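# Snap off alternate fruitlets from a branch tip

## Task

Thin the branch by breaking off every other fruitlet, starting with the one nearest the tip (1st, 3rd, 5th and onward). Each removed fruitlet has to finish resting on the mat beneath the branch; dropping it straight from the branch is allowed. The remaining fruitlets (2nd, 4th and so on) must stay attached. A hard strike on any fruitlet, or gripping one at full force, can count as failure. The result only counts if it holds without the robot: nothing may be kept in place by the gripper at the end.

## Robot and tools

Robot: a single six-joint arm (one arm of a Trossen two-arm set) with a parallel two-finger gripper and a wrist camera. Scene frame: origin on the table top right under the arm's base, +z up, +y to the left when looking along +x. The base can be slightly tilted relative to the table. There are two scenes, each starting at a new random layout; the task for the next one appears in the result of finished_scene.

execute_actions takes "actions": a list holding at most one item, plus an optional "pictures" boolean (images come by default). An empty list only reports the current state. A wait item is {"steps": N} with N from 1 to 300 control steps (1/30 s each); it sends nothing new, and your own reply time counts toward N. A move item is {"rows": [...], "steps": N} with N at most 15 (default 15) and 1 to 15 rows. Each row is one list of exactly 7 numbers for the single arm: six absolute joint target angles in radians, in the order waist, shoulder, elbow, wrist pitch, wrist yaw, wrist roll, followed by the gripper opening. These are places to go to, not offsets. One row is used per step and the final row repeats for any remaining steps. Stated joint ranges: waist -3.054 to 3.054, shoulder 0.000 to 3.142, elbow 0.000 to 2.356, wrist pitch -1.571 to 1.571, wrist yaw -1.571 to 1.571, wrist roll -3.142 to 3.142. A target beyond a range end by more than 0.010 rad, and farther out than the joint's last reported angle, gets the whole call refused, so nothing moves. The true end may sit up to 0.010 rad away from the stated one; a joint asked past it stops there and the result may say "joint sent to its limit" (possibly about an earlier action). Missing that line does not prove there is room left.

Gripper opening is a unitless number from -1 to 1: +1 is fully open (pad gap 0.088 m), empty fingers touch near -0.80, and anything lower closes no further. A full close takes about 0.5 s or more. Away from +1, fingers settle where grip_measured equals your command. To hold something, command roughly 0.07 below the grip_measured at contact; a smaller margin grips more gently, which matters here since a full-force squeeze on a fruitlet can fail the task. Items under about 3 mm wide receive less force. Readings carry a fixed offset of up to ~1 mm and read narrower (up to 0.061 on the scale) under a hard squeeze.

Motion limits: each joint's sent target stays within a fixed lead of its measured angle (0.211 rad for waist, shoulder, elbow; 0.213 wrist pitch; 0.267 wrist yaw; 0.228 wrist roll), and targets are scaled back if they would put the gripper more than 70 mm from where it is. So distant targets take several calls. Friction may stop joints short, particularly at long reach, and small turns may not happen; check Joint positions after each move. Between calls the arm keeps heading to the last row sent until it nearly stops or a step is HELD.

Result lines: end_effector_position (m) and end_effector_quat_wxyz give the pinch point, between the finger pads and 3 to 4 cm behind the fingertips, in the scene frame, along with linear and angular velocities; this reading grows less accurate at long reach. The fingers point along the gripper's +x and close along its y. Joint positions and Joint velocities list the six joints then the pad gap in metres. Joint torques and external joint torques (estimates including friction and held weight, or "no reading") follow the same order. grip_effort_n is the gripper motor's effort in newtons, negative meaning closing, capped near 83 N, and it can be high just from moving or hitting a stop. "joint command not followed" means the clearance check changed or blocked targets; HELD marks steps where your row was not sent. TORQUE FAULT: contact torque reaching a load limit (waist 18.2, shoulder 22.5, elbow 22.4, wrist pitch 5.92, wrist yaw 5.9, wrist roll 5.54 N m) halts the arm for 10 s and drops the rest of the call. MOTOR HOT appears from 50 °C; at 95 °C an OVER-TEMPERATURE FAULT holds the arm and it may go limp if it does not cool.



Cautions: do not knock the fruitlets hard or crush them, do not let anything fall off the table, avoid slams, drops and heavy pushes, and make sure the removed fruitlets rest on the mat by themselves before finishing. Loose objects may occasionally be nudged by outside pushes.

Each tool is called after "Emit:" as name([rows], argument=value, ...), one row to a line, values as JSON.

Reference images:

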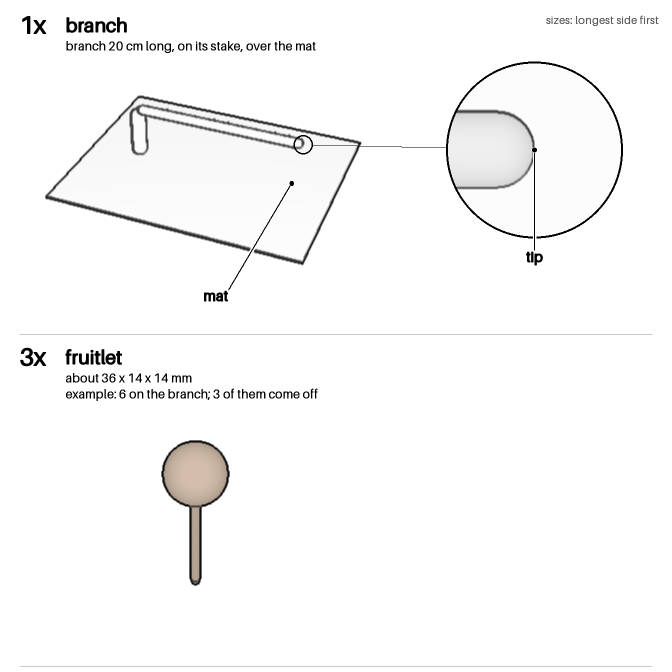

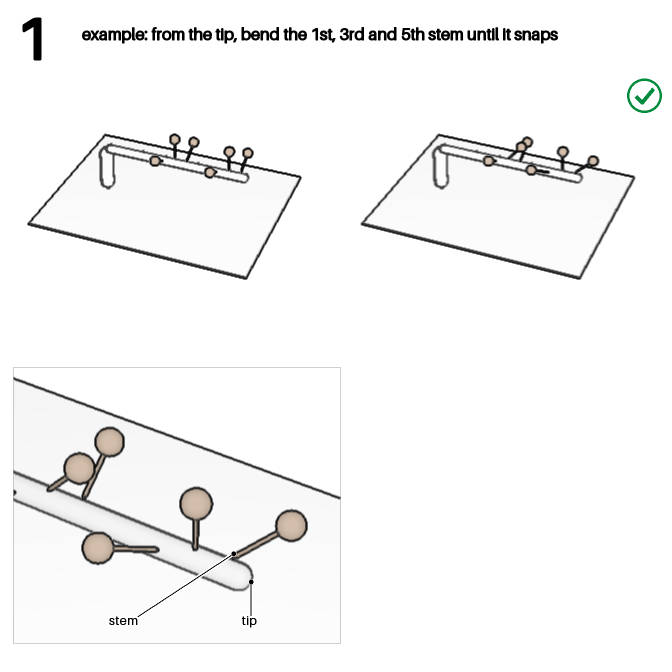

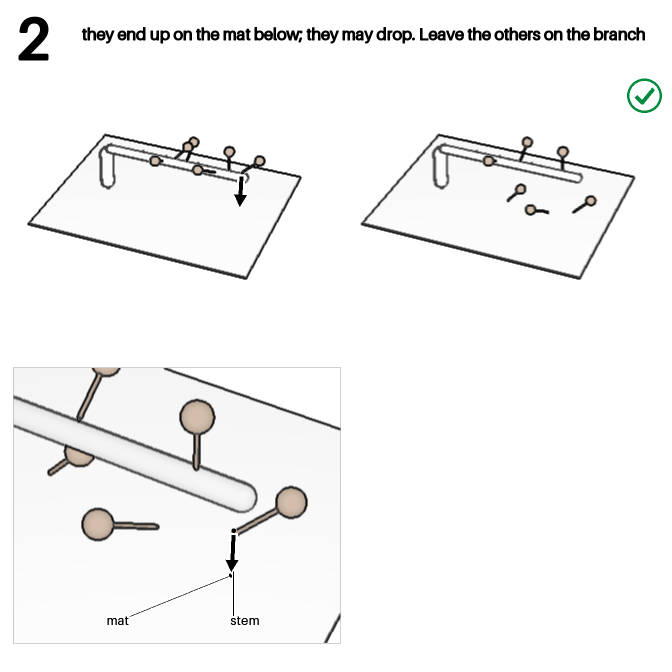

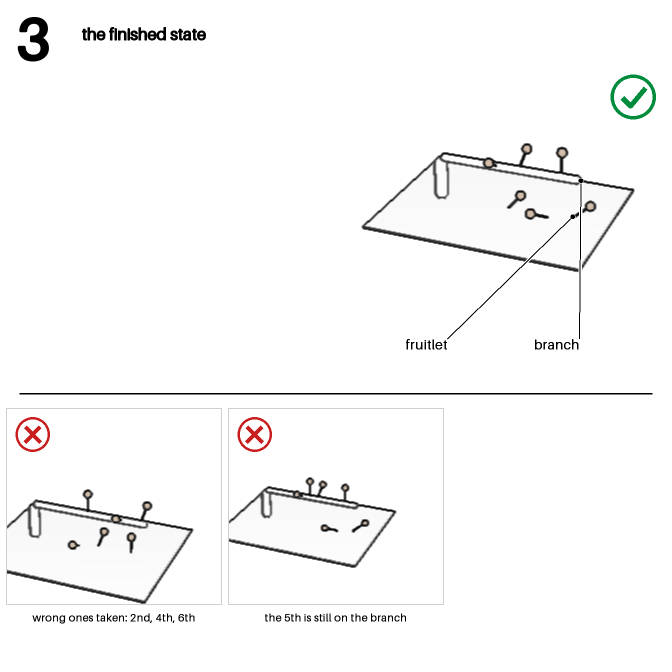

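## Session

Emit:
execute_actions(actions=[])

Scene clock: 0.00 s of 4200.00 s.
end_effector_position=(+0.4270, +0.4297, +0.1127) grip_measured=+0.549 grip_effort_n=n/a end_effector_quat_wxyz=(+0.766, -0.012, +0.211, +0.608) end_effector_velocity=(-0.002, -0.000, +0.004) end_effector_angular_velocity=(-0.007, -0.011, +0.022)
Joint positions: [ 0.437  2.267  1.422  1.459 -0.801  0.864  0.066]
Joint velocities: [-0.007 -0.007 -0.002  0.007 -0.022 -0.007 -0.   ]
Joint torques (N m, as the arm reports them, + toward a larger angle): no reading
External joint torques (N m, as the arm's controller estimates them; a push from outside toward a larger angle lowers the number): no reading
Motor temperatures (°C, as the motors report them): [27 25 27 25 26 26]
Heat: hottest waist 27 °C (+0.0 °C/min).

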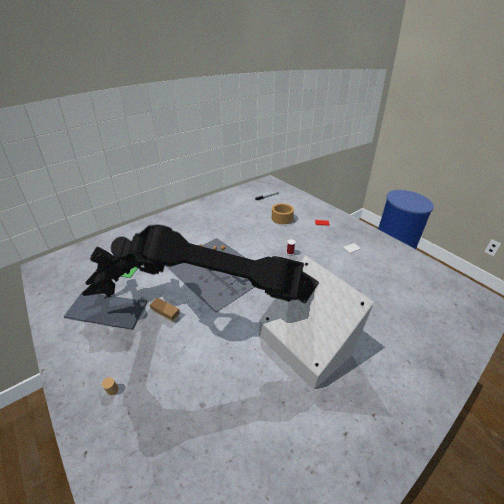

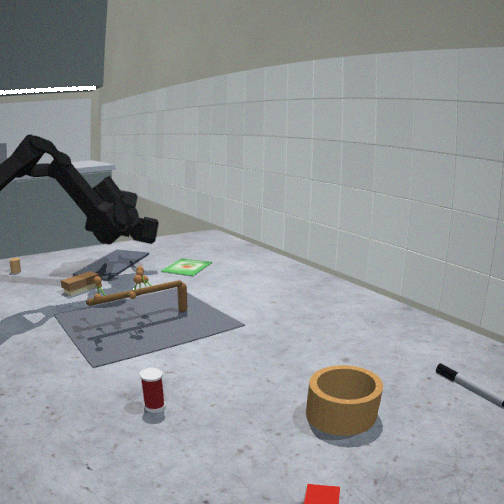

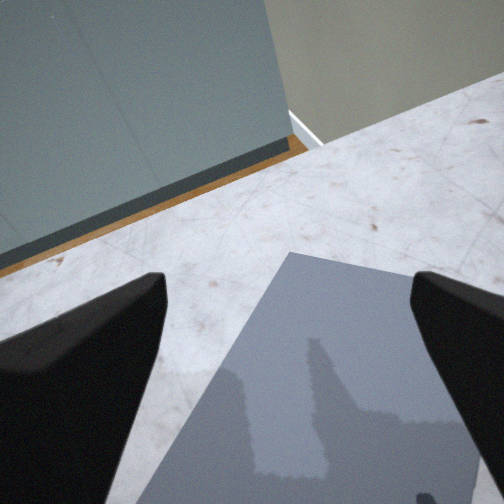

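Emit:
zoom_image(camera="cam_low", region=[40, 240, 260, 380])

Emit:
zoom_image(camera="cam_high", region=[60, 200, 300, 340])

Region (40, 240, 260, 380) of cam_low's 504x504 image, scaled by 2.291, with more detail than that image has; it fills the top 321 rows of this view, and the rest is white.

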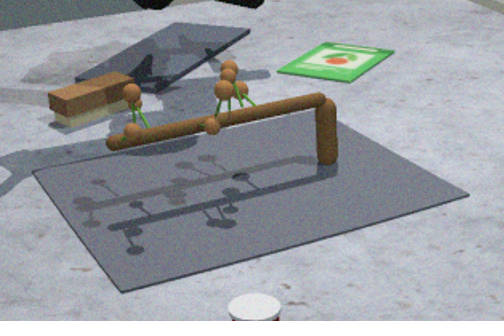

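Region (60, 200, 300, 340) of cam_high's 504x504 image, scaled by 2.100, with more detail than that image has; it fills the top 294 rows of this view, and the rest is white.

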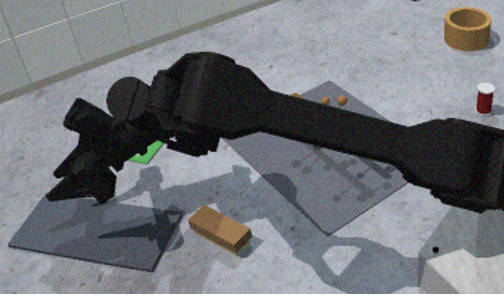

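Emit:
execute_actions([
  {"rows":[[-0.31,1.79,1.40,0.3,-0.74,0.0,0.55]],"steps":15},
], pictures=false)

Emit:
execute_actions([
  {"rows":[[-0.31,1.79,1.40,-1.42,-0.74,0.0,0.55]],"steps":15},
], pictures=false)

Emit:
execute_actions([
  {"steps":20},
])

Scene clock: 113.00 s of 4200.00 s.
end_effector_position=(+0.5005, +0.3576, +0.3342) grip_measured=+0.549 grip_effort_n=4.9 end_effector_quat_wxyz=(+0.858, -0.244, +0.020, +0.451) end_effector_velocity=(+0.034, -0.234, +0.511) end_effector_angular_velocity=(-0.647, -1.382, -0.662)
Joint positions: [ 0.027  1.917  1.412  1.004 -0.752  0.401  0.066]
Joint velocities: [-1.023 -0.73  -0.002 -0.989  0.037 -1.092  0.   ]
Joint torques (N m, as the arm reports them, + toward a larger angle): [-6.12 -7.42  4.09  0.55  0.62 -0.22]
External joint torques (N m, as the arm's controller estimates them; a push from outside toward a larger angle lowers the number): [ 0.94 -1.32  0.   -0.28  0.11 -0.26]
Motor temperatures (°C, as the motors report them): [36 35 28 28 26 26]
Heat: hottest waist 36 °C (+3.0 °C/min).
Steps of this call (steps 1 to 90: nothing new was sent; then 109.50 s passed at rest; steps 91 to 105: all 15 steps of this action). Readings (joint positions):
91: [0.431 2.253 1.421 1.433 -0.801 0.839]
92: [0.417 2.238 1.416 1.398 -0.798 0.810]
94: [0.370 2.202 1.412 1.340 -0.784 0.751]
98: [0.249 2.102 1.412 1.225 -0.764 0.631]
105: the state above

Scene clock: 113.50 s of 4200.00 s.
end_effector_position=(+0.5160, +0.1823, +0.4043) grip_measured=+0.549 grip_effort_n=4.0 end_effector_quat_wxyz=(+0.913, -0.329, +0.142, +0.193) end_effector_velocity=(-0.039, -0.190, -0.225) end_effector_angular_velocity=(+0.348, +1.123, -1.043)
Joint positions: [-0.31   1.802  1.41   0.261 -0.738  0.015  0.066]
Joint velocities: [ 0.017 -0.007 -0.022 -1.619 -0.007 -0.095 -0.   ]
Joint torques (N m, as the arm reports them, + toward a larger angle): [-5.23 -6.25  4.36  0.8   0.31 -0.22]
External joint torques (N m, as the arm's controller estimates them; a push from outside toward a larger angle lowers the number): [ 1.37 -1.06 -0.8  -0.35 -0.07 -0.26]
Motor temperatures (°C, as the motors report them): [36 35 28 28 26 26]
Heat: hottest waist 36 °C (+3.0 °C/min).
Steps of this call (steps 1 to 15: all 15 steps of this action). Readings (joint positions):
1: [-0.008 1.894 1.412 0.969 -0.750 0.363]
2: [-0.044 1.874 1.412 0.932 -0.750 0.323]
4: [-0.120 1.842 1.412 0.858 -0.747 0.244]
8: [-0.262 1.808 1.412 0.655 -0.740 0.084]
15: the state above

Scene clock: 114.17 s of 4200.00 s.
end_effector_position=(+0.3980, +0.1031, +0.2758) grip_measured=+0.549 grip_effort_n=3.0 end_effector_quat_wxyz=(+0.835, -0.031, +0.548, -0.020) end_effector_velocity=(-0.265, -0.010, -0.114) end_effector_angular_velocity=(+0.428, +1.113, -1.073)
Joint positions: [-0.309  1.801  1.409 -0.864 -0.738  0.006  0.066]
Joint velocities: [-0.002 -0.002 -0.007 -1.604 -0.007 -0.007 -0.   ]
Joint torques (N m, as the arm reports them, + toward a larger angle): [-4.99 -6.    4.14  0.52 -0.03 -0.23]
External joint torques (N m, as the arm's controller estimates them; a push from outside toward a larger angle lowers the number): [ 0.85 -1.11 -0.83 -0.34 -0.06 -0.24]
Motor temperatures (°C, as the motors report them): [36 35 28 28 26 26]
Heat: hottest waist 36 °C (+2.0 °C/min).
Steps of this call (steps 1 to 20: the robot went on to your last target). Readings (joint positions):
1: [-0.309 1.802 1.410 0.204 -0.738 0.012]
2: [-0.309 1.802 1.410 0.148 -0.738 0.011]
4: [-0.309 1.802 1.410 0.037 -0.738 0.008]
8: [-0.309 1.801 1.410 -0.188 -0.738 0.007]
20: the state above

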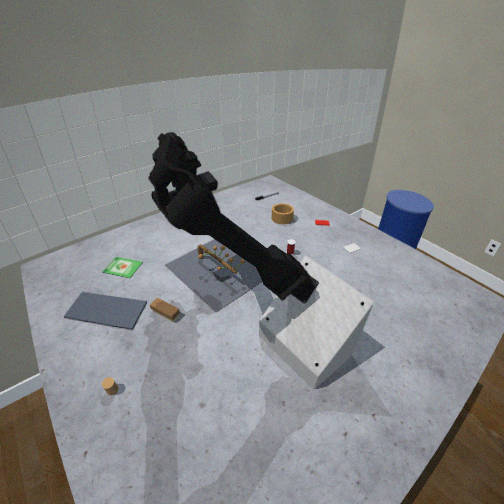

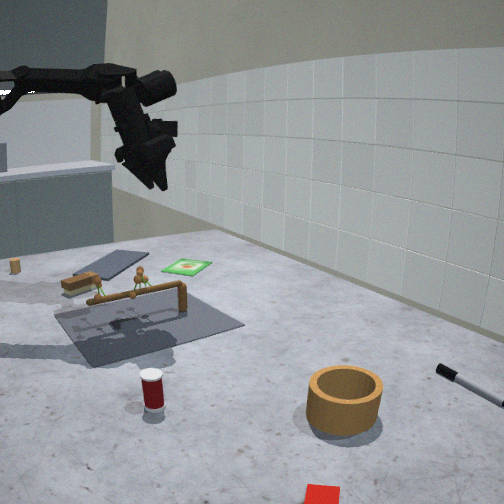

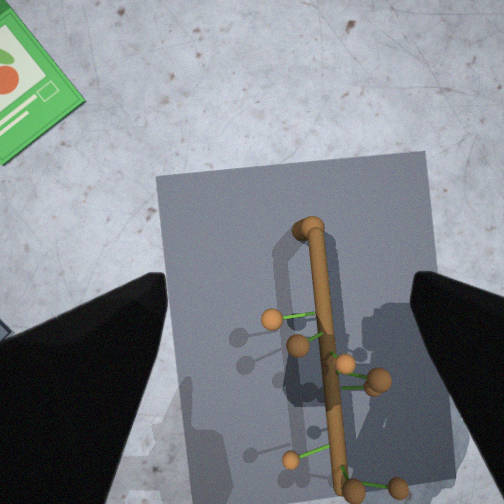

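Emit:
execute_actions(actions=[])

Scene clock: 118.93 s of 4200.00 s.
end_effector_position=(+0.3029, +0.1193, +0.2552) grip_measured=+0.549 grip_effort_n=2.6 end_effector_quat_wxyz=(+0.698, +0.127, +0.693, -0.127) end_effector_velocity=(-0.002, +0.002, -0.001) end_effector_angular_velocity=(+0.009, +0.004, -0.010)
Joint positions: [-0.309  1.799  1.406 -1.418 -0.738  0.005  0.066]
Joint velocities: [ 0.002 -0.002 -0.002 -0.007 -0.007  0.007 -0.   ]
Joint torques (N m, as the arm reports them, + toward a larger angle): [-4.48 -5.11  3.85 -0.02 -0.09 -0.23]
External joint torques (N m, as the arm's controller estimates them; a push from outside toward a larger angle lowers the number): [ 0.75 -1.06 -0.34 -0.27 -0.08 -0.23]
Motor temperatures (°C, as the motors report them): [36 35 28 27 26 26]
Heat: hottest waist 36 °C (+2.0 °C/min).
Steps of this call (steps 1 to 45: the robot went on to your last target; steps 46 to 110: nothing new was sent; then 1.10 s passed at rest). Readings (joint positions):
1: [-0.309 1.801 1.409 -0.921 -0.738 0.006]
2: [-0.309 1.801 1.409 -0.978 -0.738 0.005]
4: [-0.309 1.801 1.408 -1.089 -0.738 0.005]
8: [-0.309 1.801 1.407 -1.305 -0.738 0.005]
110: the state above
The arm was judged still, so your last target was given up. Only a new action makes it travel on or press farther. Fingers that are still opening or closing keep moving.

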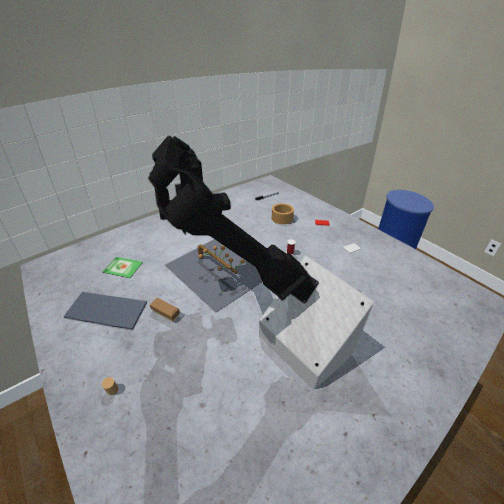

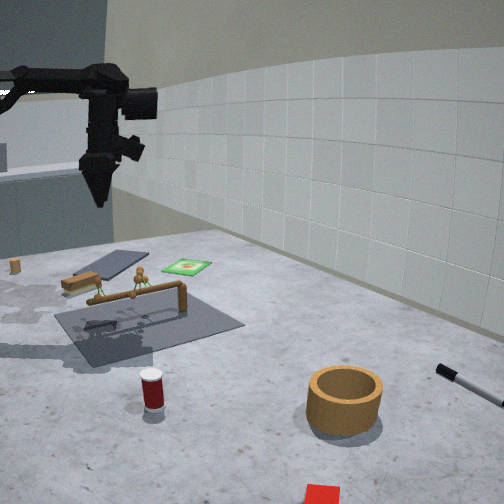

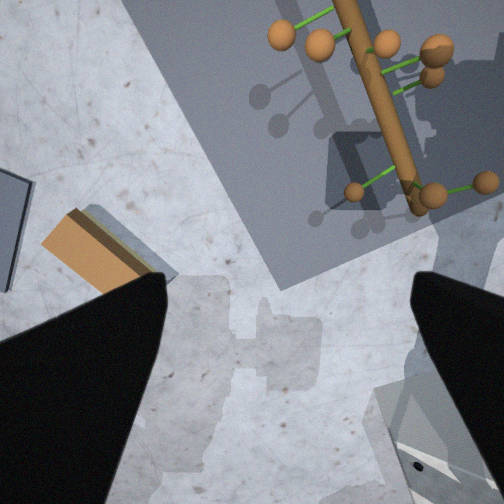

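Emit:
execute_actions([
  {"rows":[[-0.354,2.0,1.55,-1.35,-0.724,-0.42,1.0],[-0.354,2.1,1.6,-1.32,-0.724,-0.42,1.0],[-0.354,2.218,1.655,-1.296,-0.724,-0.42,1.0]],"steps":15},
], pictures=false)

Emit:
execute_actions([
  {"steps":15},
])

Scene clock: 161.20 s of 4200.00 s.
end_effector_position=(+0.3764, +0.0313, +0.2200) grip_measured=+0.980 grip_effort_n=14.2 end_effector_quat_wxyz=(+0.705, +0.007, +0.709, -0.006) end_effector_velocity=(+0.045, +0.011, +0.030) end_effector_angular_velocity=(-0.053, -0.137, +0.213)
Joint positions: [-0.354  2.209  1.641 -1.3   -0.723 -0.408  0.087]
Joint velocities: [ 0.002 -0.002  0.159  0.037 -0.007 -0.081  0.002]
Joint torques (N m, as the arm reports them, + toward a larger angle): [-5.72 -5.29  4.85  0.23 -0.08 -0.26]
External joint torques (N m, as the arm's controller estimates them; a push from outside toward a larger angle lowers the number): [ 1.12  0.91  0.69 -0.02 -0.04 -0.26]
Motor temperatures (°C, as the motors report them): [34 32 29 26 26 26]
Heat: hottest waist 34 °C (-1.0 °C/min).
Steps of this call (steps 1 to 90: nothing new was sent; then 38.77 s passed at rest; steps 91 to 105: all 15 steps of this action). Readings (joint positions):
91: [-0.313 1.829 1.428 -1.424 -0.737 -0.050]
92: [-0.319 1.866 1.470 -1.398 -0.737 -0.108]
94: [-0.335 1.969 1.565 -1.333 -0.736 -0.226]
98: [-0.354 2.142 1.629 -1.306 -0.727 -0.360]
105: the state above

Scene clock: 161.70 s of 4200.00 s.
end_effector_position=(+0.3786, +0.0317, +0.2214) grip_measured=+0.984 grip_effort_n=14.2 end_effector_quat_wxyz=(+0.707, +0.002, +0.707, -0.003) end_effector_velocity=(+0.006, +0.000, +0.003) end_effector_angular_velocity=(+0.012, -0.032, +0.020)
Joint positions: [-0.354  2.209  1.649 -1.297 -0.723 -0.413  0.087]
Joint velocities: [-0.007 -0.002  0.002  0.022 -0.022 -0.007 -0.   ]
Joint torques (N m, as the arm reports them, + toward a larger angle): [-5.74 -5.13  5.2   0.21 -0.07 -0.25]
External joint torques (N m, as the arm's controller estimates them; a push from outside toward a larger angle lowers the number): [ 1.2   1.16  0.86 -0.05 -0.04 -0.25]
Motor temperatures (°C, as the motors report them): [35 32 29 26 26 26]
Heat: hottest waist 35 °C (+0.0 °C/min).
Steps of this call (steps 1 to 15: the robot went on to your last target). Readings (joint positions):
1: [-0.354 2.209 1.646 -1.298 -0.723 -0.410]
2: [-0.354 2.209 1.648 -1.297 -0.723 -0.411]
4: [-0.354 2.209 1.649 -1.297 -0.723 -0.412]
8: [-0.354 2.209 1.649 -1.297 -0.723 -0.413]
15: the state above
The arm was judged still, so your last target was given up. Only a new action makes it travel on or press farther. Fingers that are still opening or closing keep moving.

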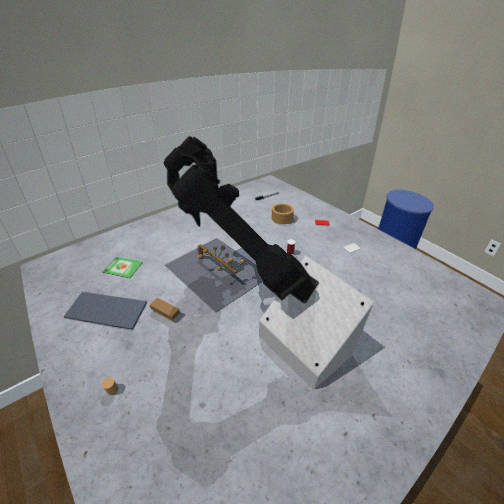

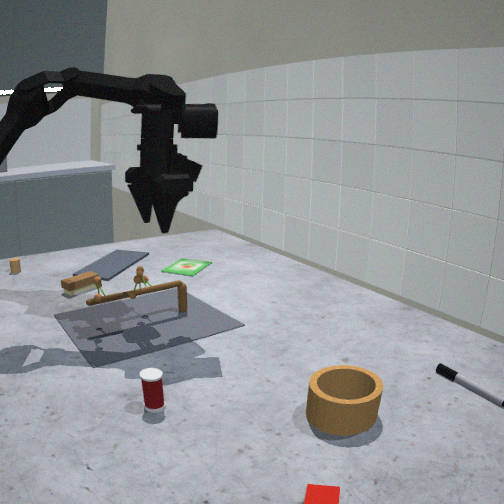

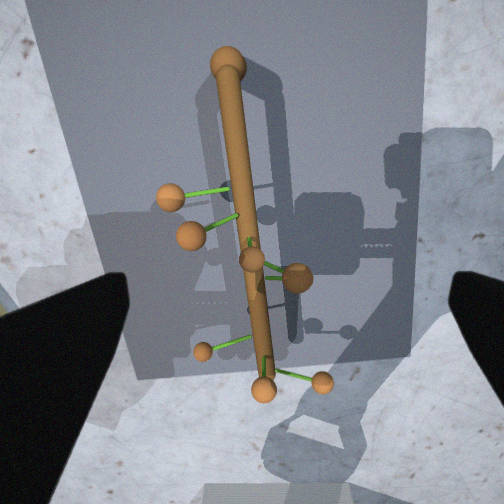

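Emit:
zoom_image(camera="cam_wrist", region=[130, 160, 380, 420])

Region (130, 160, 380, 420) of cam_wrist's 504x504 image, scaled by 1.938, with more detail than that image has; it fills the left 485 columns of this view, and the rest is white.

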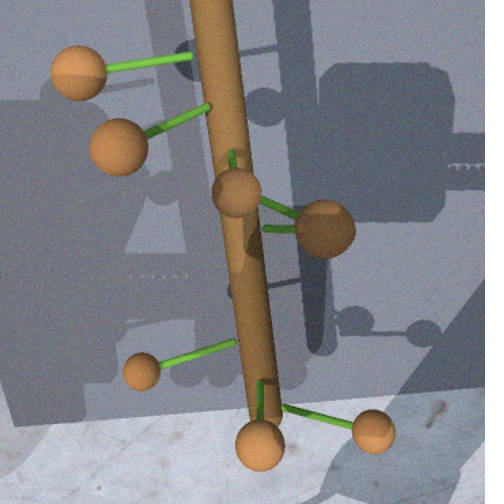

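Emit:
execute_actions([
  {"rows":[[-0.421,2.309,1.687,-1.293,-0.703,-0.505,1.0]],"steps":15},
], pictures=false)

Emit:
execute_actions([
  {"steps":15},
])

Scene clock: 199.70 s of 4200.00 s.
end_effector_position=(+0.3790, -0.0088, +0.2217) grip_measured=+0.984 grip_effort_n=13.7 end_effector_quat_wxyz=(+0.708, +0.002, +0.706, -0.002) end_effector_velocity=(-0.002, +0.001, +0.002) end_effector_angular_velocity=(+0.009, -0.004, -0.003)
Joint positions: [-0.423  2.3    1.68  -1.292 -0.705 -0.498  0.087]
Joint velocities: [-0.007 -0.007 -0.007 -0.007 -0.007 -0.007 -0.   ]
Joint torques (N m, as the arm reports them, + toward a larger angle): [-5.67 -5.43  5.31  0.04  0.01 -0.27]
External joint torques (N m, as the arm's controller estimates them; a push from outside toward a larger angle lowers the number): [ 1.37  1.15  0.91 -0.22  0.04 -0.27]
Motor temperatures (°C, as the motors report them): [37 31 30 26 26 26]
Heat: hottest waist 37 °C (+2.0 °C/min).
Steps of this call (steps 1 to 90: nothing new was sent; then 34.50 s passed at rest; steps 91 to 105: all 15 steps of this action). Readings (joint positions):
91: [-0.358 2.222 1.654 -1.300 -0.723 -0.434]
92: [-0.367 2.235 1.665 -1.298 -0.723 -0.453]
94: [-0.392 2.264 1.678 -1.292 -0.714 -0.474]
98: [-0.424 2.298 1.678 -1.292 -0.705 -0.491]
105: the state above

Scene clock: 200.20 s of 4200.00 s.
end_effector_position=(+0.3790, -0.0088, +0.2217) grip_measured=+0.984 grip_effort_n=13.7 end_effector_quat_wxyz=(+0.708, +0.002, +0.706, -0.002) end_effector_velocity=(-0.002, +0.003, +0.002) end_effector_angular_velocity=(+0.013, +0.006, +0.009)
Joint positions: [-0.423  2.3    1.68  -1.292 -0.705 -0.499  0.087]
Joint velocities: [-0.002 -0.002  0.002 -0.022 -0.007 -0.022 -0.   ]
Joint torques (N m, as the arm reports them, + toward a larger angle): [-5.68 -5.37  5.42  0.04  0.01 -0.26]
External joint torques (N m, as the arm's controller estimates them; a push from outside toward a larger angle lowers the number): [ 1.35  1.19  1.04 -0.21  0.05 -0.26]
Motor temperatures (°C, as the motors report them): [37 31 30 26 26 26]
Heat: hottest waist 37 °C (+2.0 °C/min).
Steps of this call (steps 1 to 15: the robot went on to your last target). Readings (joint positions):
1: [-0.423 2.300 1.680 -1.292 -0.705 -0.498]
2: [-0.423 2.300 1.680 -1.292 -0.705 -0.499]
4: [-0.423 2.300 1.680 -1.292 -0.705 -0.499]
8: [-0.423 2.300 1.680 -1.292 -0.705 -0.499]
15: the state above
The arm was judged still, so your last target was given up. Only a new action makes it travel on or press farther. Fingers that are still opening or closing keep moving.

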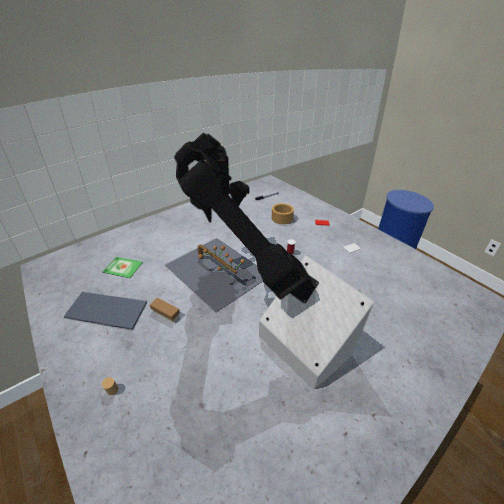

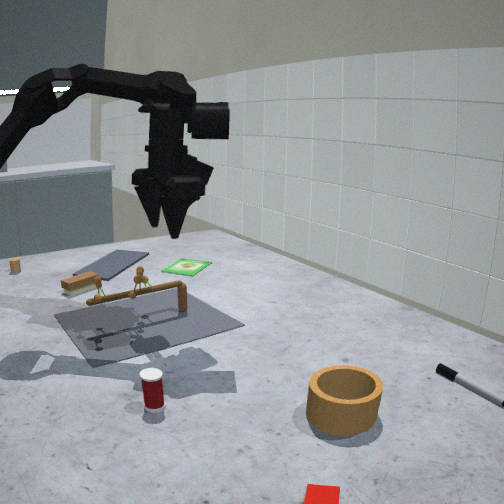

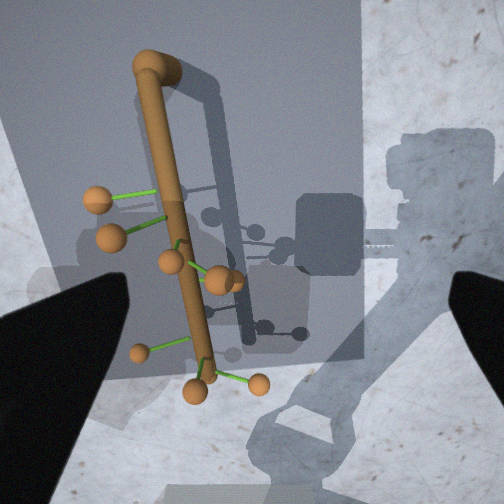

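Emit:
zoom_image(camera="cam_wrist", region=[60, 160, 310, 420])

Region (60, 160, 310, 420) of cam_wrist's 504x504 image, scaled by 1.938, with more detail than that image has; it fills the left 485 columns of this view, and the rest is white.

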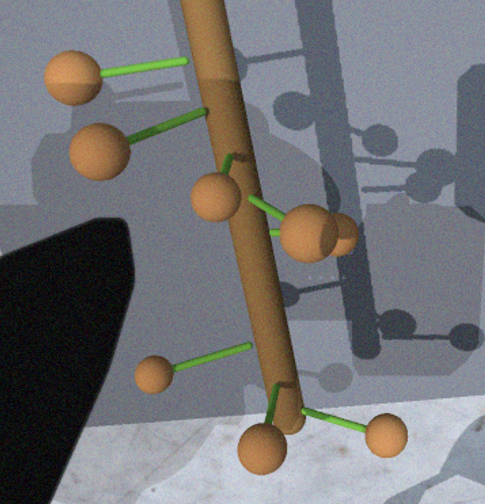

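Emit:
execute_actions([
  {"rows":[[-0.435,2.3,1.64,-1.294,-0.725,-0.41,0.6],[-0.448,2.32,1.60,-1.296,-0.745,-0.32,0.3],[-0.46,2.34,1.56,-1.298,-0.765,-0.23,0],[-0.473,2.36,1.52,-1.3,-0.787,-0.14,-0.35],[-0.486,2.385,1.48,-1.302,-0.807,-0.04,-0.35],[-0.499,2.41,1.44,-1.304,-0.828,0.05,-0.35],[-0.512,2.43,1.40,-1.306,-0.848,0.14,-0.35],[-0.524,2.455,1.365,-1.308,-0.868,0.23,-0.35],[-0.537,2.475,1.33,-1.31,-0.889,0.33,-0.35],[-0.55,2.497,1.292,-1.312,-0.909,0.423,-0.35]],"steps":15},
], pictures=false)

Emit:
execute_actions([
  {"steps":15},
])

Scene clock: 320.70 s of 4200.00 s.
end_effector_position=(+0.2742, -0.0396, +0.1486) grip_measured=-0.324 grip_effort_n=-16.0 end_effector_quat_wxyz=(+0.445, +0.520, +0.656, -0.319) end_effector_velocity=(-0.008, +0.026, -0.007) end_effector_angular_velocity=(+0.091, +0.400, -1.250)
Joint positions: [-0.547  2.491  1.307 -1.31  -0.89   0.304  0.023]
Joint velocities: [-0.007 -0.002 -0.125 -0.007 -0.198  1.194 -0.014]
Joint torques (N m, as the arm reports them, + toward a larger angle): [-4.8  -5.8   3.6  -0.47 -0.35  0.18]
External joint torques (N m, as the arm's controller estimates them; a push from outside toward a larger angle lowers the number): [ 0.68  1.66 -0.69 -0.22 -0.15  0.16]
Motor temperatures (°C, as the motors report them): [39 31 31 26 26 26]
Heat: hottest waist 39 °C (+1.0 °C/min).
Steps of this call (steps 1 to 90: nothing new was sent; then 117.00 s passed at rest; steps 91 to 105: all 15 steps of this action). Readings (joint positions):
91: [-0.424 2.300 1.677 -1.292 -0.707 -0.486]
92: [-0.426 2.300 1.664 -1.292 -0.717 -0.445]
94: [-0.438 2.304 1.619 -1.292 -0.747 -0.331]
98: [-0.488 2.376 1.481 -1.298 -0.814 -0.093]
105: the state above

Scene clock: 321.20 s of 4200.00 s.
end_effector_position=(+0.2741, -0.0380, +0.1484) grip_measured=-0.347 grip_effort_n=-16.5 end_effector_quat_wxyz=(+0.412, +0.551, +0.634, -0.352) end_effector_velocity=(-0.001, +0.002, +0.002) end_effector_angular_velocity=(+0.007, +0.000, -0.016)
Joint positions: [-0.548  2.491  1.3   -1.31  -0.905  0.416  0.022]
Joint velocities: [-0.002 -0.007 -0.007 -0.007 -0.007  0.007 -0.   ]
Joint torques (N m, as the arm reports them, + toward a larger angle): [-4.83 -5.36  2.84 -0.49 -0.24  0.21]
External joint torques (N m, as the arm's controller estimates them; a push from outside toward a larger angle lowers the number): [ 0.8   0.89 -0.61 -0.16 -0.13  0.22]
Motor temperatures (°C, as the motors report them): [39 31 31 26 26 26]
Heat: hottest waist 39 °C (+1.0 °C/min).
Steps of this call (steps 1 to 15: the robot went on to your last target). Readings (joint positions):
1: [-0.547 2.491 1.305 -1.310 -0.896 0.334]
2: [-0.547 2.490 1.305 -1.310 -0.900 0.356]
4: [-0.547 2.491 1.305 -1.310 -0.903 0.385]
8: [-0.548 2.491 1.300 -1.310 -0.904 0.407]
15: the state above

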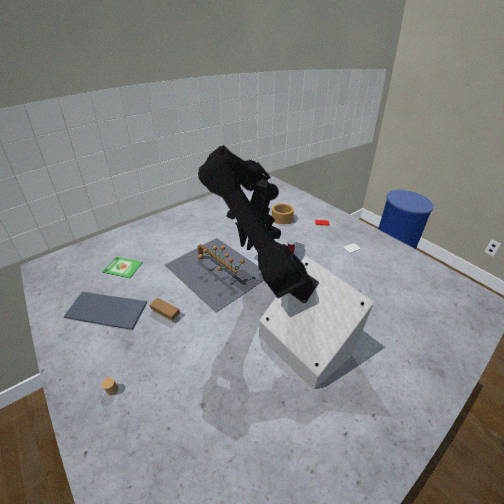

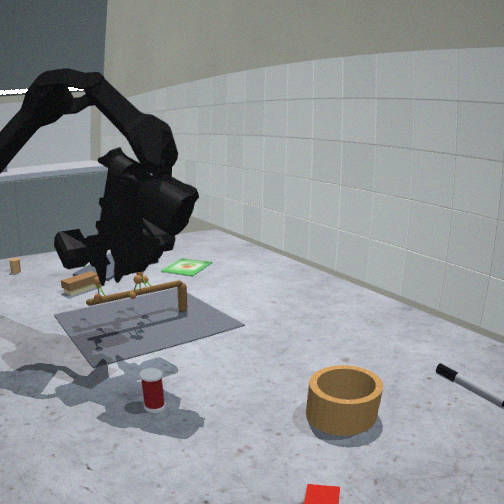

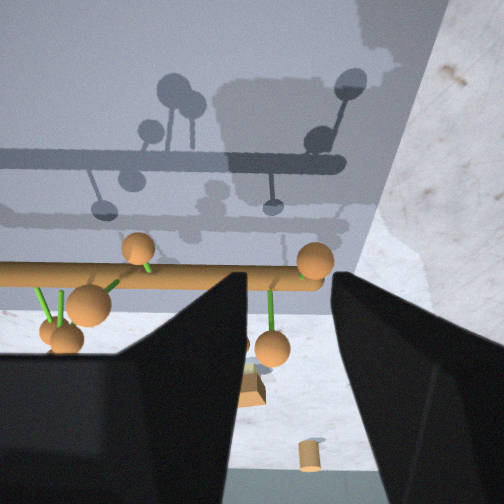

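Emit:
execute_actions([
  {"rows":[[-0.54,2.488,1.27,-1.28,-0.913,0.43,-0.35],[-0.533,2.486,1.245,-1.255,-0.92,0.437,-0.35],[-0.526,2.484,1.22,-1.23,-0.926,0.445,-0.35],[-0.518,2.481,1.195,-1.2,-0.933,0.453,-0.35],[-0.511,2.479,1.167,-1.1745,-0.94,0.461,-0.35]],"steps":15},
])

Scene clock: 365.47 s of 4200.00 s.
end_effector_position=(+0.2555, -0.0326, +0.1221) grip_measured=-0.347 grip_effort_n=-16.5 end_effector_quat_wxyz=(+0.403, +0.556, +0.634, -0.355) end_effector_velocity=(-0.004, +0.003, -0.002) end_effector_angular_velocity=(+0.019, -0.004, -0.027)
Joint positions: [-0.514  2.49   1.176 -1.179 -0.936  0.454  0.022]
Joint velocities: [-0.002 -0.002 -0.027  0.007 -0.022  0.007 -0.   ]
Joint torques (N m, as the arm reports them, + toward a larger angle): [-4.31 -6.95  2.52 -0.24 -0.25  0.2 ]
External joint torques (N m, as the arm's controller estimates them; a push from outside toward a larger angle lowers the number): [ 1.07 -0.99 -0.58  0.08 -0.13  0.21]
Motor temperatures (°C, as the motors report them): [38 31 29 26 26 26]
Heat: hottest waist 38 °C (-1.0 °C/min).
Steps of this call (steps 1 to 15: the robot went on to your last target; steps 16 to 90: nothing new was sent; then 40.77 s passed at rest; steps 91 to 105: all 15 steps of this action). Readings (joint positions):
91: [-0.548 2.491 1.295 -1.305 -0.907 0.419]
92: [-0.547 2.490 1.287 -1.293 -0.911 0.422]
94: [-0.541 2.490 1.257 -1.256 -0.919 0.432]
98: [-0.518 2.490 1.191 -1.202 -0.929 0.449]
105: the state above

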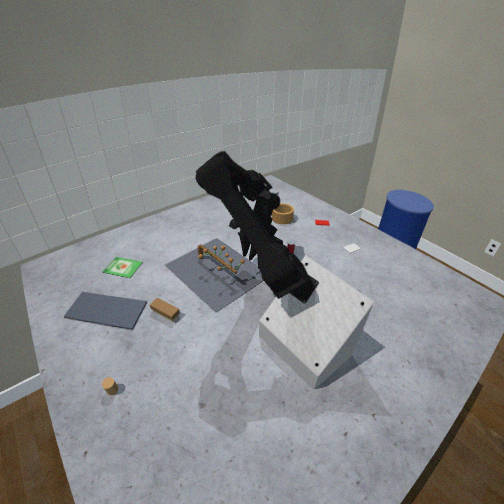

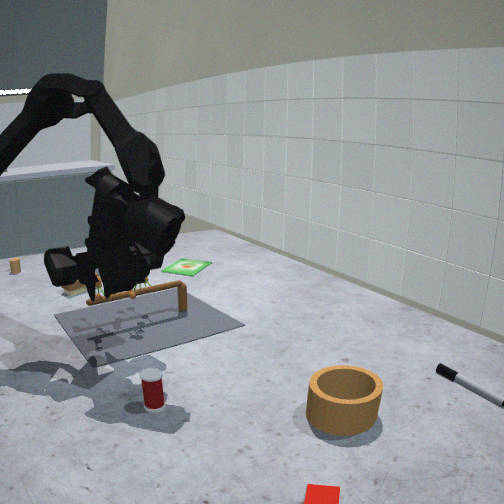

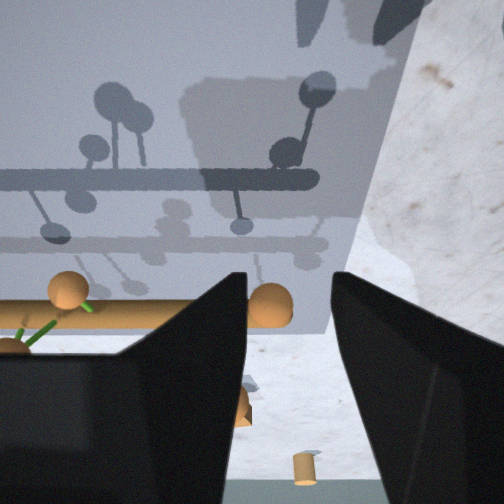

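Emit:
execute_actions([
  {"rows":[[-0.504,2.482,1.168,-1.167,-0.944,0.465,-0.35],[-0.493,2.478,1.161,-1.153,-0.953,0.478,-0.35],[-0.482,2.474,1.153,-1.139,-0.962,0.49,-0.35],[-0.471,2.47,1.146,-1.125,-0.971,0.503,-0.35],[-0.461,2.466,1.138,-1.112,-0.979,0.516,-0.35]],"steps":15},
])

Scene clock: 396.70 s of 4200.00 s.
end_effector_position=(+0.2581, -0.0233, +0.1102) grip_measured=-0.347 grip_effort_n=-16.5 end_effector_quat_wxyz=(+0.403, +0.556, +0.634, -0.356) end_effector_velocity=(+0.002, +0.001, +0.001) end_effector_angular_velocity=(+0.011, -0.016, -0.015)
Joint positions: [-0.464  2.477  1.145 -1.115 -0.975  0.509  0.022]
Joint velocities: [-0.002 -0.002 -0.007  0.007 -0.022  0.007 -0.   ]
Joint torques (N m, as the arm reports them, + toward a larger angle): [-4.3  -6.9   2.23 -0.23 -0.25  0.21]
External joint torques (N m, as the arm's controller estimates them; a push from outside toward a larger angle lowers the number): [ 1.13 -1.11 -0.62  0.08 -0.13  0.21]
Motor temperatures (°C, as the motors report them): [37 33 29 26 26 26]
Heat: hottest waist 37 °C (-1.0 °C/min).
Steps of this call (steps 1 to 15: the robot went on to your last target; steps 16 to 90: nothing new was sent; then 27.73 s passed at rest; steps 91 to 105: all 15 steps of this action). Readings (joint positions):
91: [-0.513 2.490 1.174 -1.175 -0.937 0.456]
92: [-0.511 2.489 1.173 -1.170 -0.940 0.460]
94: [-0.500 2.487 1.166 -1.152 -0.951 0.475]
98: [-0.469 2.480 1.150 -1.126 -0.969 0.500]
105: the state above

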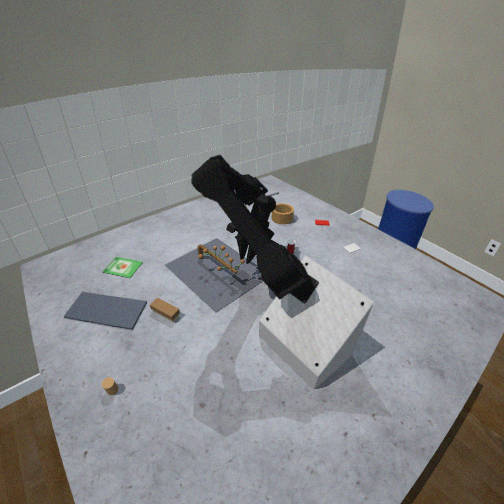

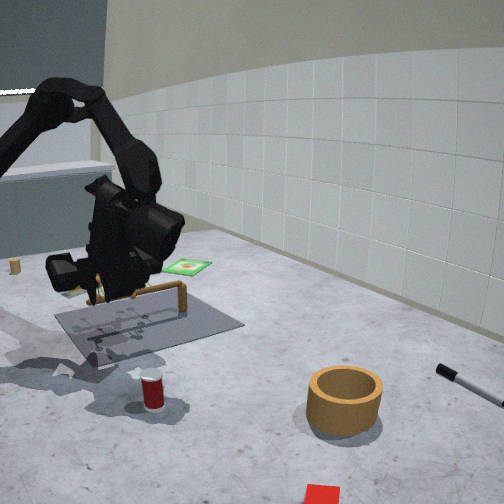

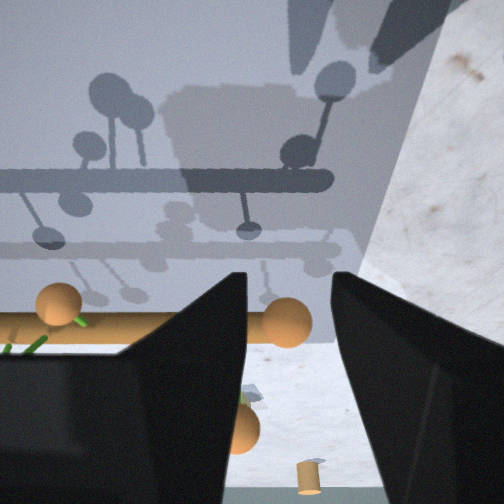

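Emit:
execute_actions([
  {"rows":[[-0.457,2.462,1.137,-1.104,-0.981,0.518,-0.35],[-0.45,2.459,1.129,-1.093,-0.987,0.528,-0.35],[-0.443,2.456,1.12,-1.082,-0.992,0.537,-0.35],[-0.436,2.452,1.112,-1.07,-0.998,0.547,-0.35],[-0.430,2.449,1.104,-1.059,-1.004,0.556,-0.35]],"steps":15},
])

Emit:
zoom_image(camera="cam_low", region=[40, 230, 200, 330])

Scene clock: 416.40 s of 4200.00 s.
end_effector_position=(+0.2576, -0.0164, +0.1028) grip_measured=-0.347 grip_effort_n=-16.5 end_effector_quat_wxyz=(+0.405, +0.557, +0.633, -0.355) end_effector_velocity=(+0.005, +0.003, +0.002) end_effector_angular_velocity=(+0.018, -0.039, -0.000)
Joint positions: [-0.433  2.46   1.111 -1.062 -1.     0.549  0.022]
Joint velocities: [-0.002 -0.007 -0.002  0.007 -0.037 -0.007 -0.   ]
Joint torques (N m, as the arm reports them, + toward a larger angle): [-4.3  -6.81  2.16 -0.22 -0.27  0.22]
External joint torques (N m, as the arm's controller estimates them; a push from outside toward a larger angle lowers the number): [ 1.14 -1.05 -0.63  0.07 -0.13  0.22]
Motor temperatures (°C, as the motors report them): [37 34 29 26 26 26]
Heat: hottest waist 37 °C (-1.0 °C/min).
Steps of this call (steps 1 to 15: the robot went on to your last target; steps 16 to 90: nothing new was sent; then 16.20 s passed at rest; steps 91 to 105: all 15 steps of this action). Readings (joint positions):
91: [-0.464 2.476 1.144 -1.113 -0.976 0.510]
92: [-0.462 2.475 1.142 -1.108 -0.978 0.513]
94: [-0.455 2.470 1.134 -1.093 -0.985 0.524]
98: [-0.436 2.462 1.117 -1.071 -0.996 0.542]
105: the state above

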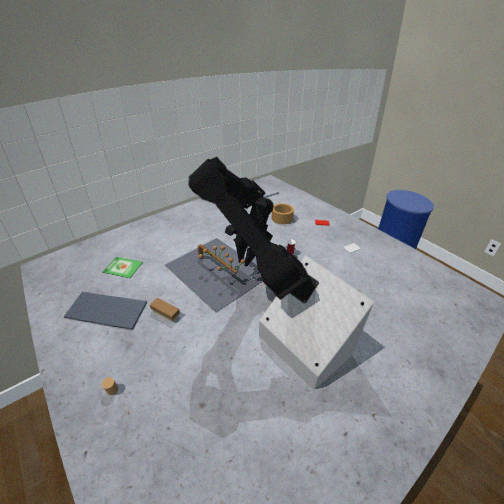

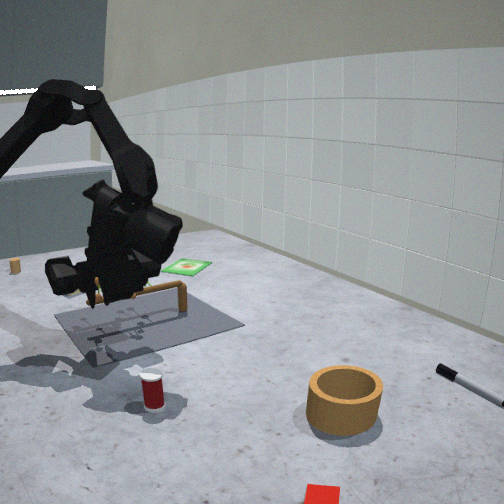

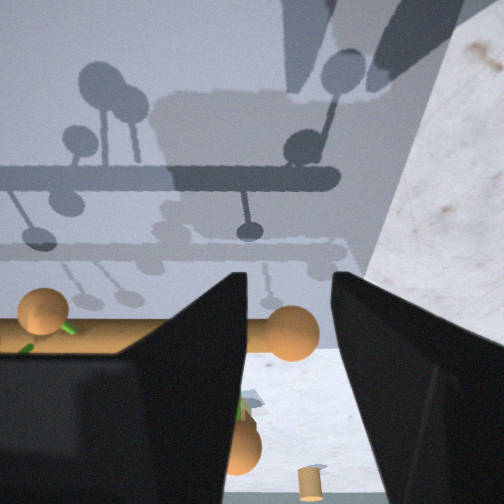

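Region (40, 230, 200, 330) of cam_low's 504x504 image, scaled by 3.150, with more detail than that image has; it fills the top 315 rows of this view, and the rest is white.

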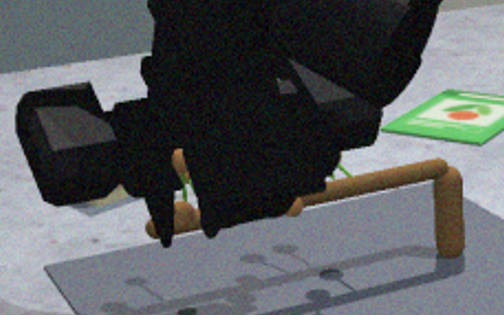

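Emit:
execute_actions([
  {"rows":[[-0.430,2.462,1.115,-1.063,-1.002,0.552,-0.35],[-0.428,2.464,1.12,-1.064,-1.003,0.555,-0.35],[-0.426,2.465,1.124,-1.066,-1.005,0.558,-0.35],[-0.424,2.467,1.129,-1.067,-1.007,0.561,-0.35],[-0.422,2.468,1.134,-1.069,-1.009,0.564,-0.35],[-0.419,2.47,1.138,-1.07,-1.011,0.567,-0.35],[-0.417,2.471,1.143,-1.072,-1.012,0.57,-0.35],[-0.415,2.473,1.148,-1.073,-1.014,0.573,-0.35],[-0.412,2.474,1.152,-1.075,-1.016,0.576,-0.35],[-0.41,2.475,1.157,-1.076,-1.018,0.579,-0.35],[-0.408,2.476,1.161,-1.078,-1.02,0.582,-0.35],[-0.405,2.477,1.166,-1.079,-1.022,0.585,-0.35],[-0.403,2.478,1.17,-1.08,-1.024,0.588,-0.35],[-0.401,2.478,1.173,-1.081,-1.025,0.59,-0.35]],"steps":15},
])

Scene clock: 449.20 s of 4200.00 s.
end_effector_position=(+0.2712, -0.0129, +0.1029) grip_measured=-0.347 grip_effort_n=-16.5 end_effector_quat_wxyz=(+0.406, +0.556, +0.633, -0.354) end_effector_velocity=(+0.026, +0.009, -0.001) end_effector_angular_velocity=(+0.013, -0.018, +0.019)
Joint positions: [-0.408  2.465  1.159 -1.076 -1.018  0.578  0.022]
Joint velocities: [ 0.051  0.012  0.085 -0.022 -0.051  0.037 -0.   ]
Joint torques (N m, as the arm reports them, + toward a larger angle): [-4.57 -4.49  3.63 -0.51 -0.26  0.21]
External joint torques (N m, as the arm's controller estimates them; a push from outside toward a larger angle lowers the number): [ 1.17  1.37  0.91 -0.19 -0.12  0.21]
Motor temperatures (°C, as the motors report them): [37 34 29 26 26 26]
Heat: hottest waist 37 °C (+0.0 °C/min).
Steps of this call (steps 1 to 15: the robot went on to your last target; steps 16 to 90: nothing new was sent; then 29.30 s passed at rest; steps 91 to 105: all 15 steps of this action). Readings (joint positions):
91: [-0.433 2.460 1.111 -1.061 -1.001 0.550]
92: [-0.433 2.460 1.111 -1.061 -1.001 0.550]
94: [-0.431 2.460 1.113 -1.062 -1.001 0.551]
98: [-0.424 2.460 1.128 -1.067 -1.006 0.560]
105: the state above

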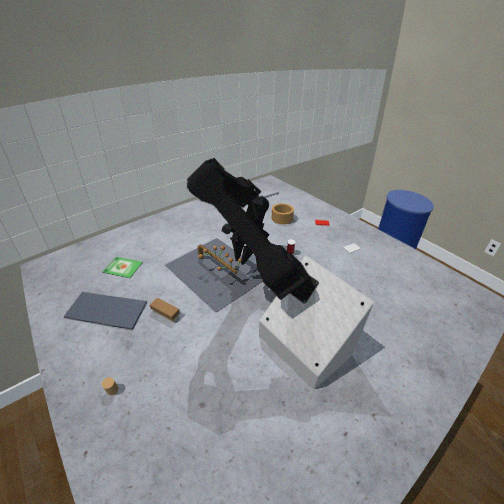

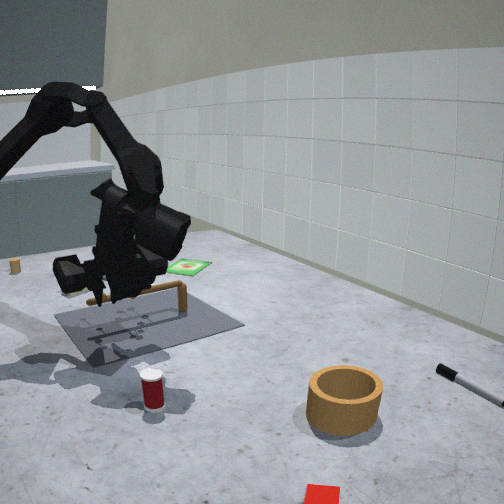

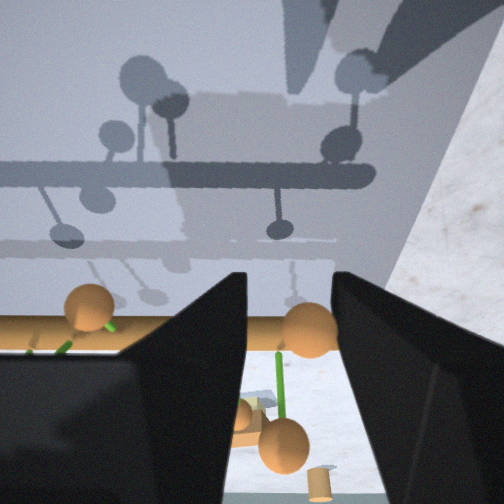

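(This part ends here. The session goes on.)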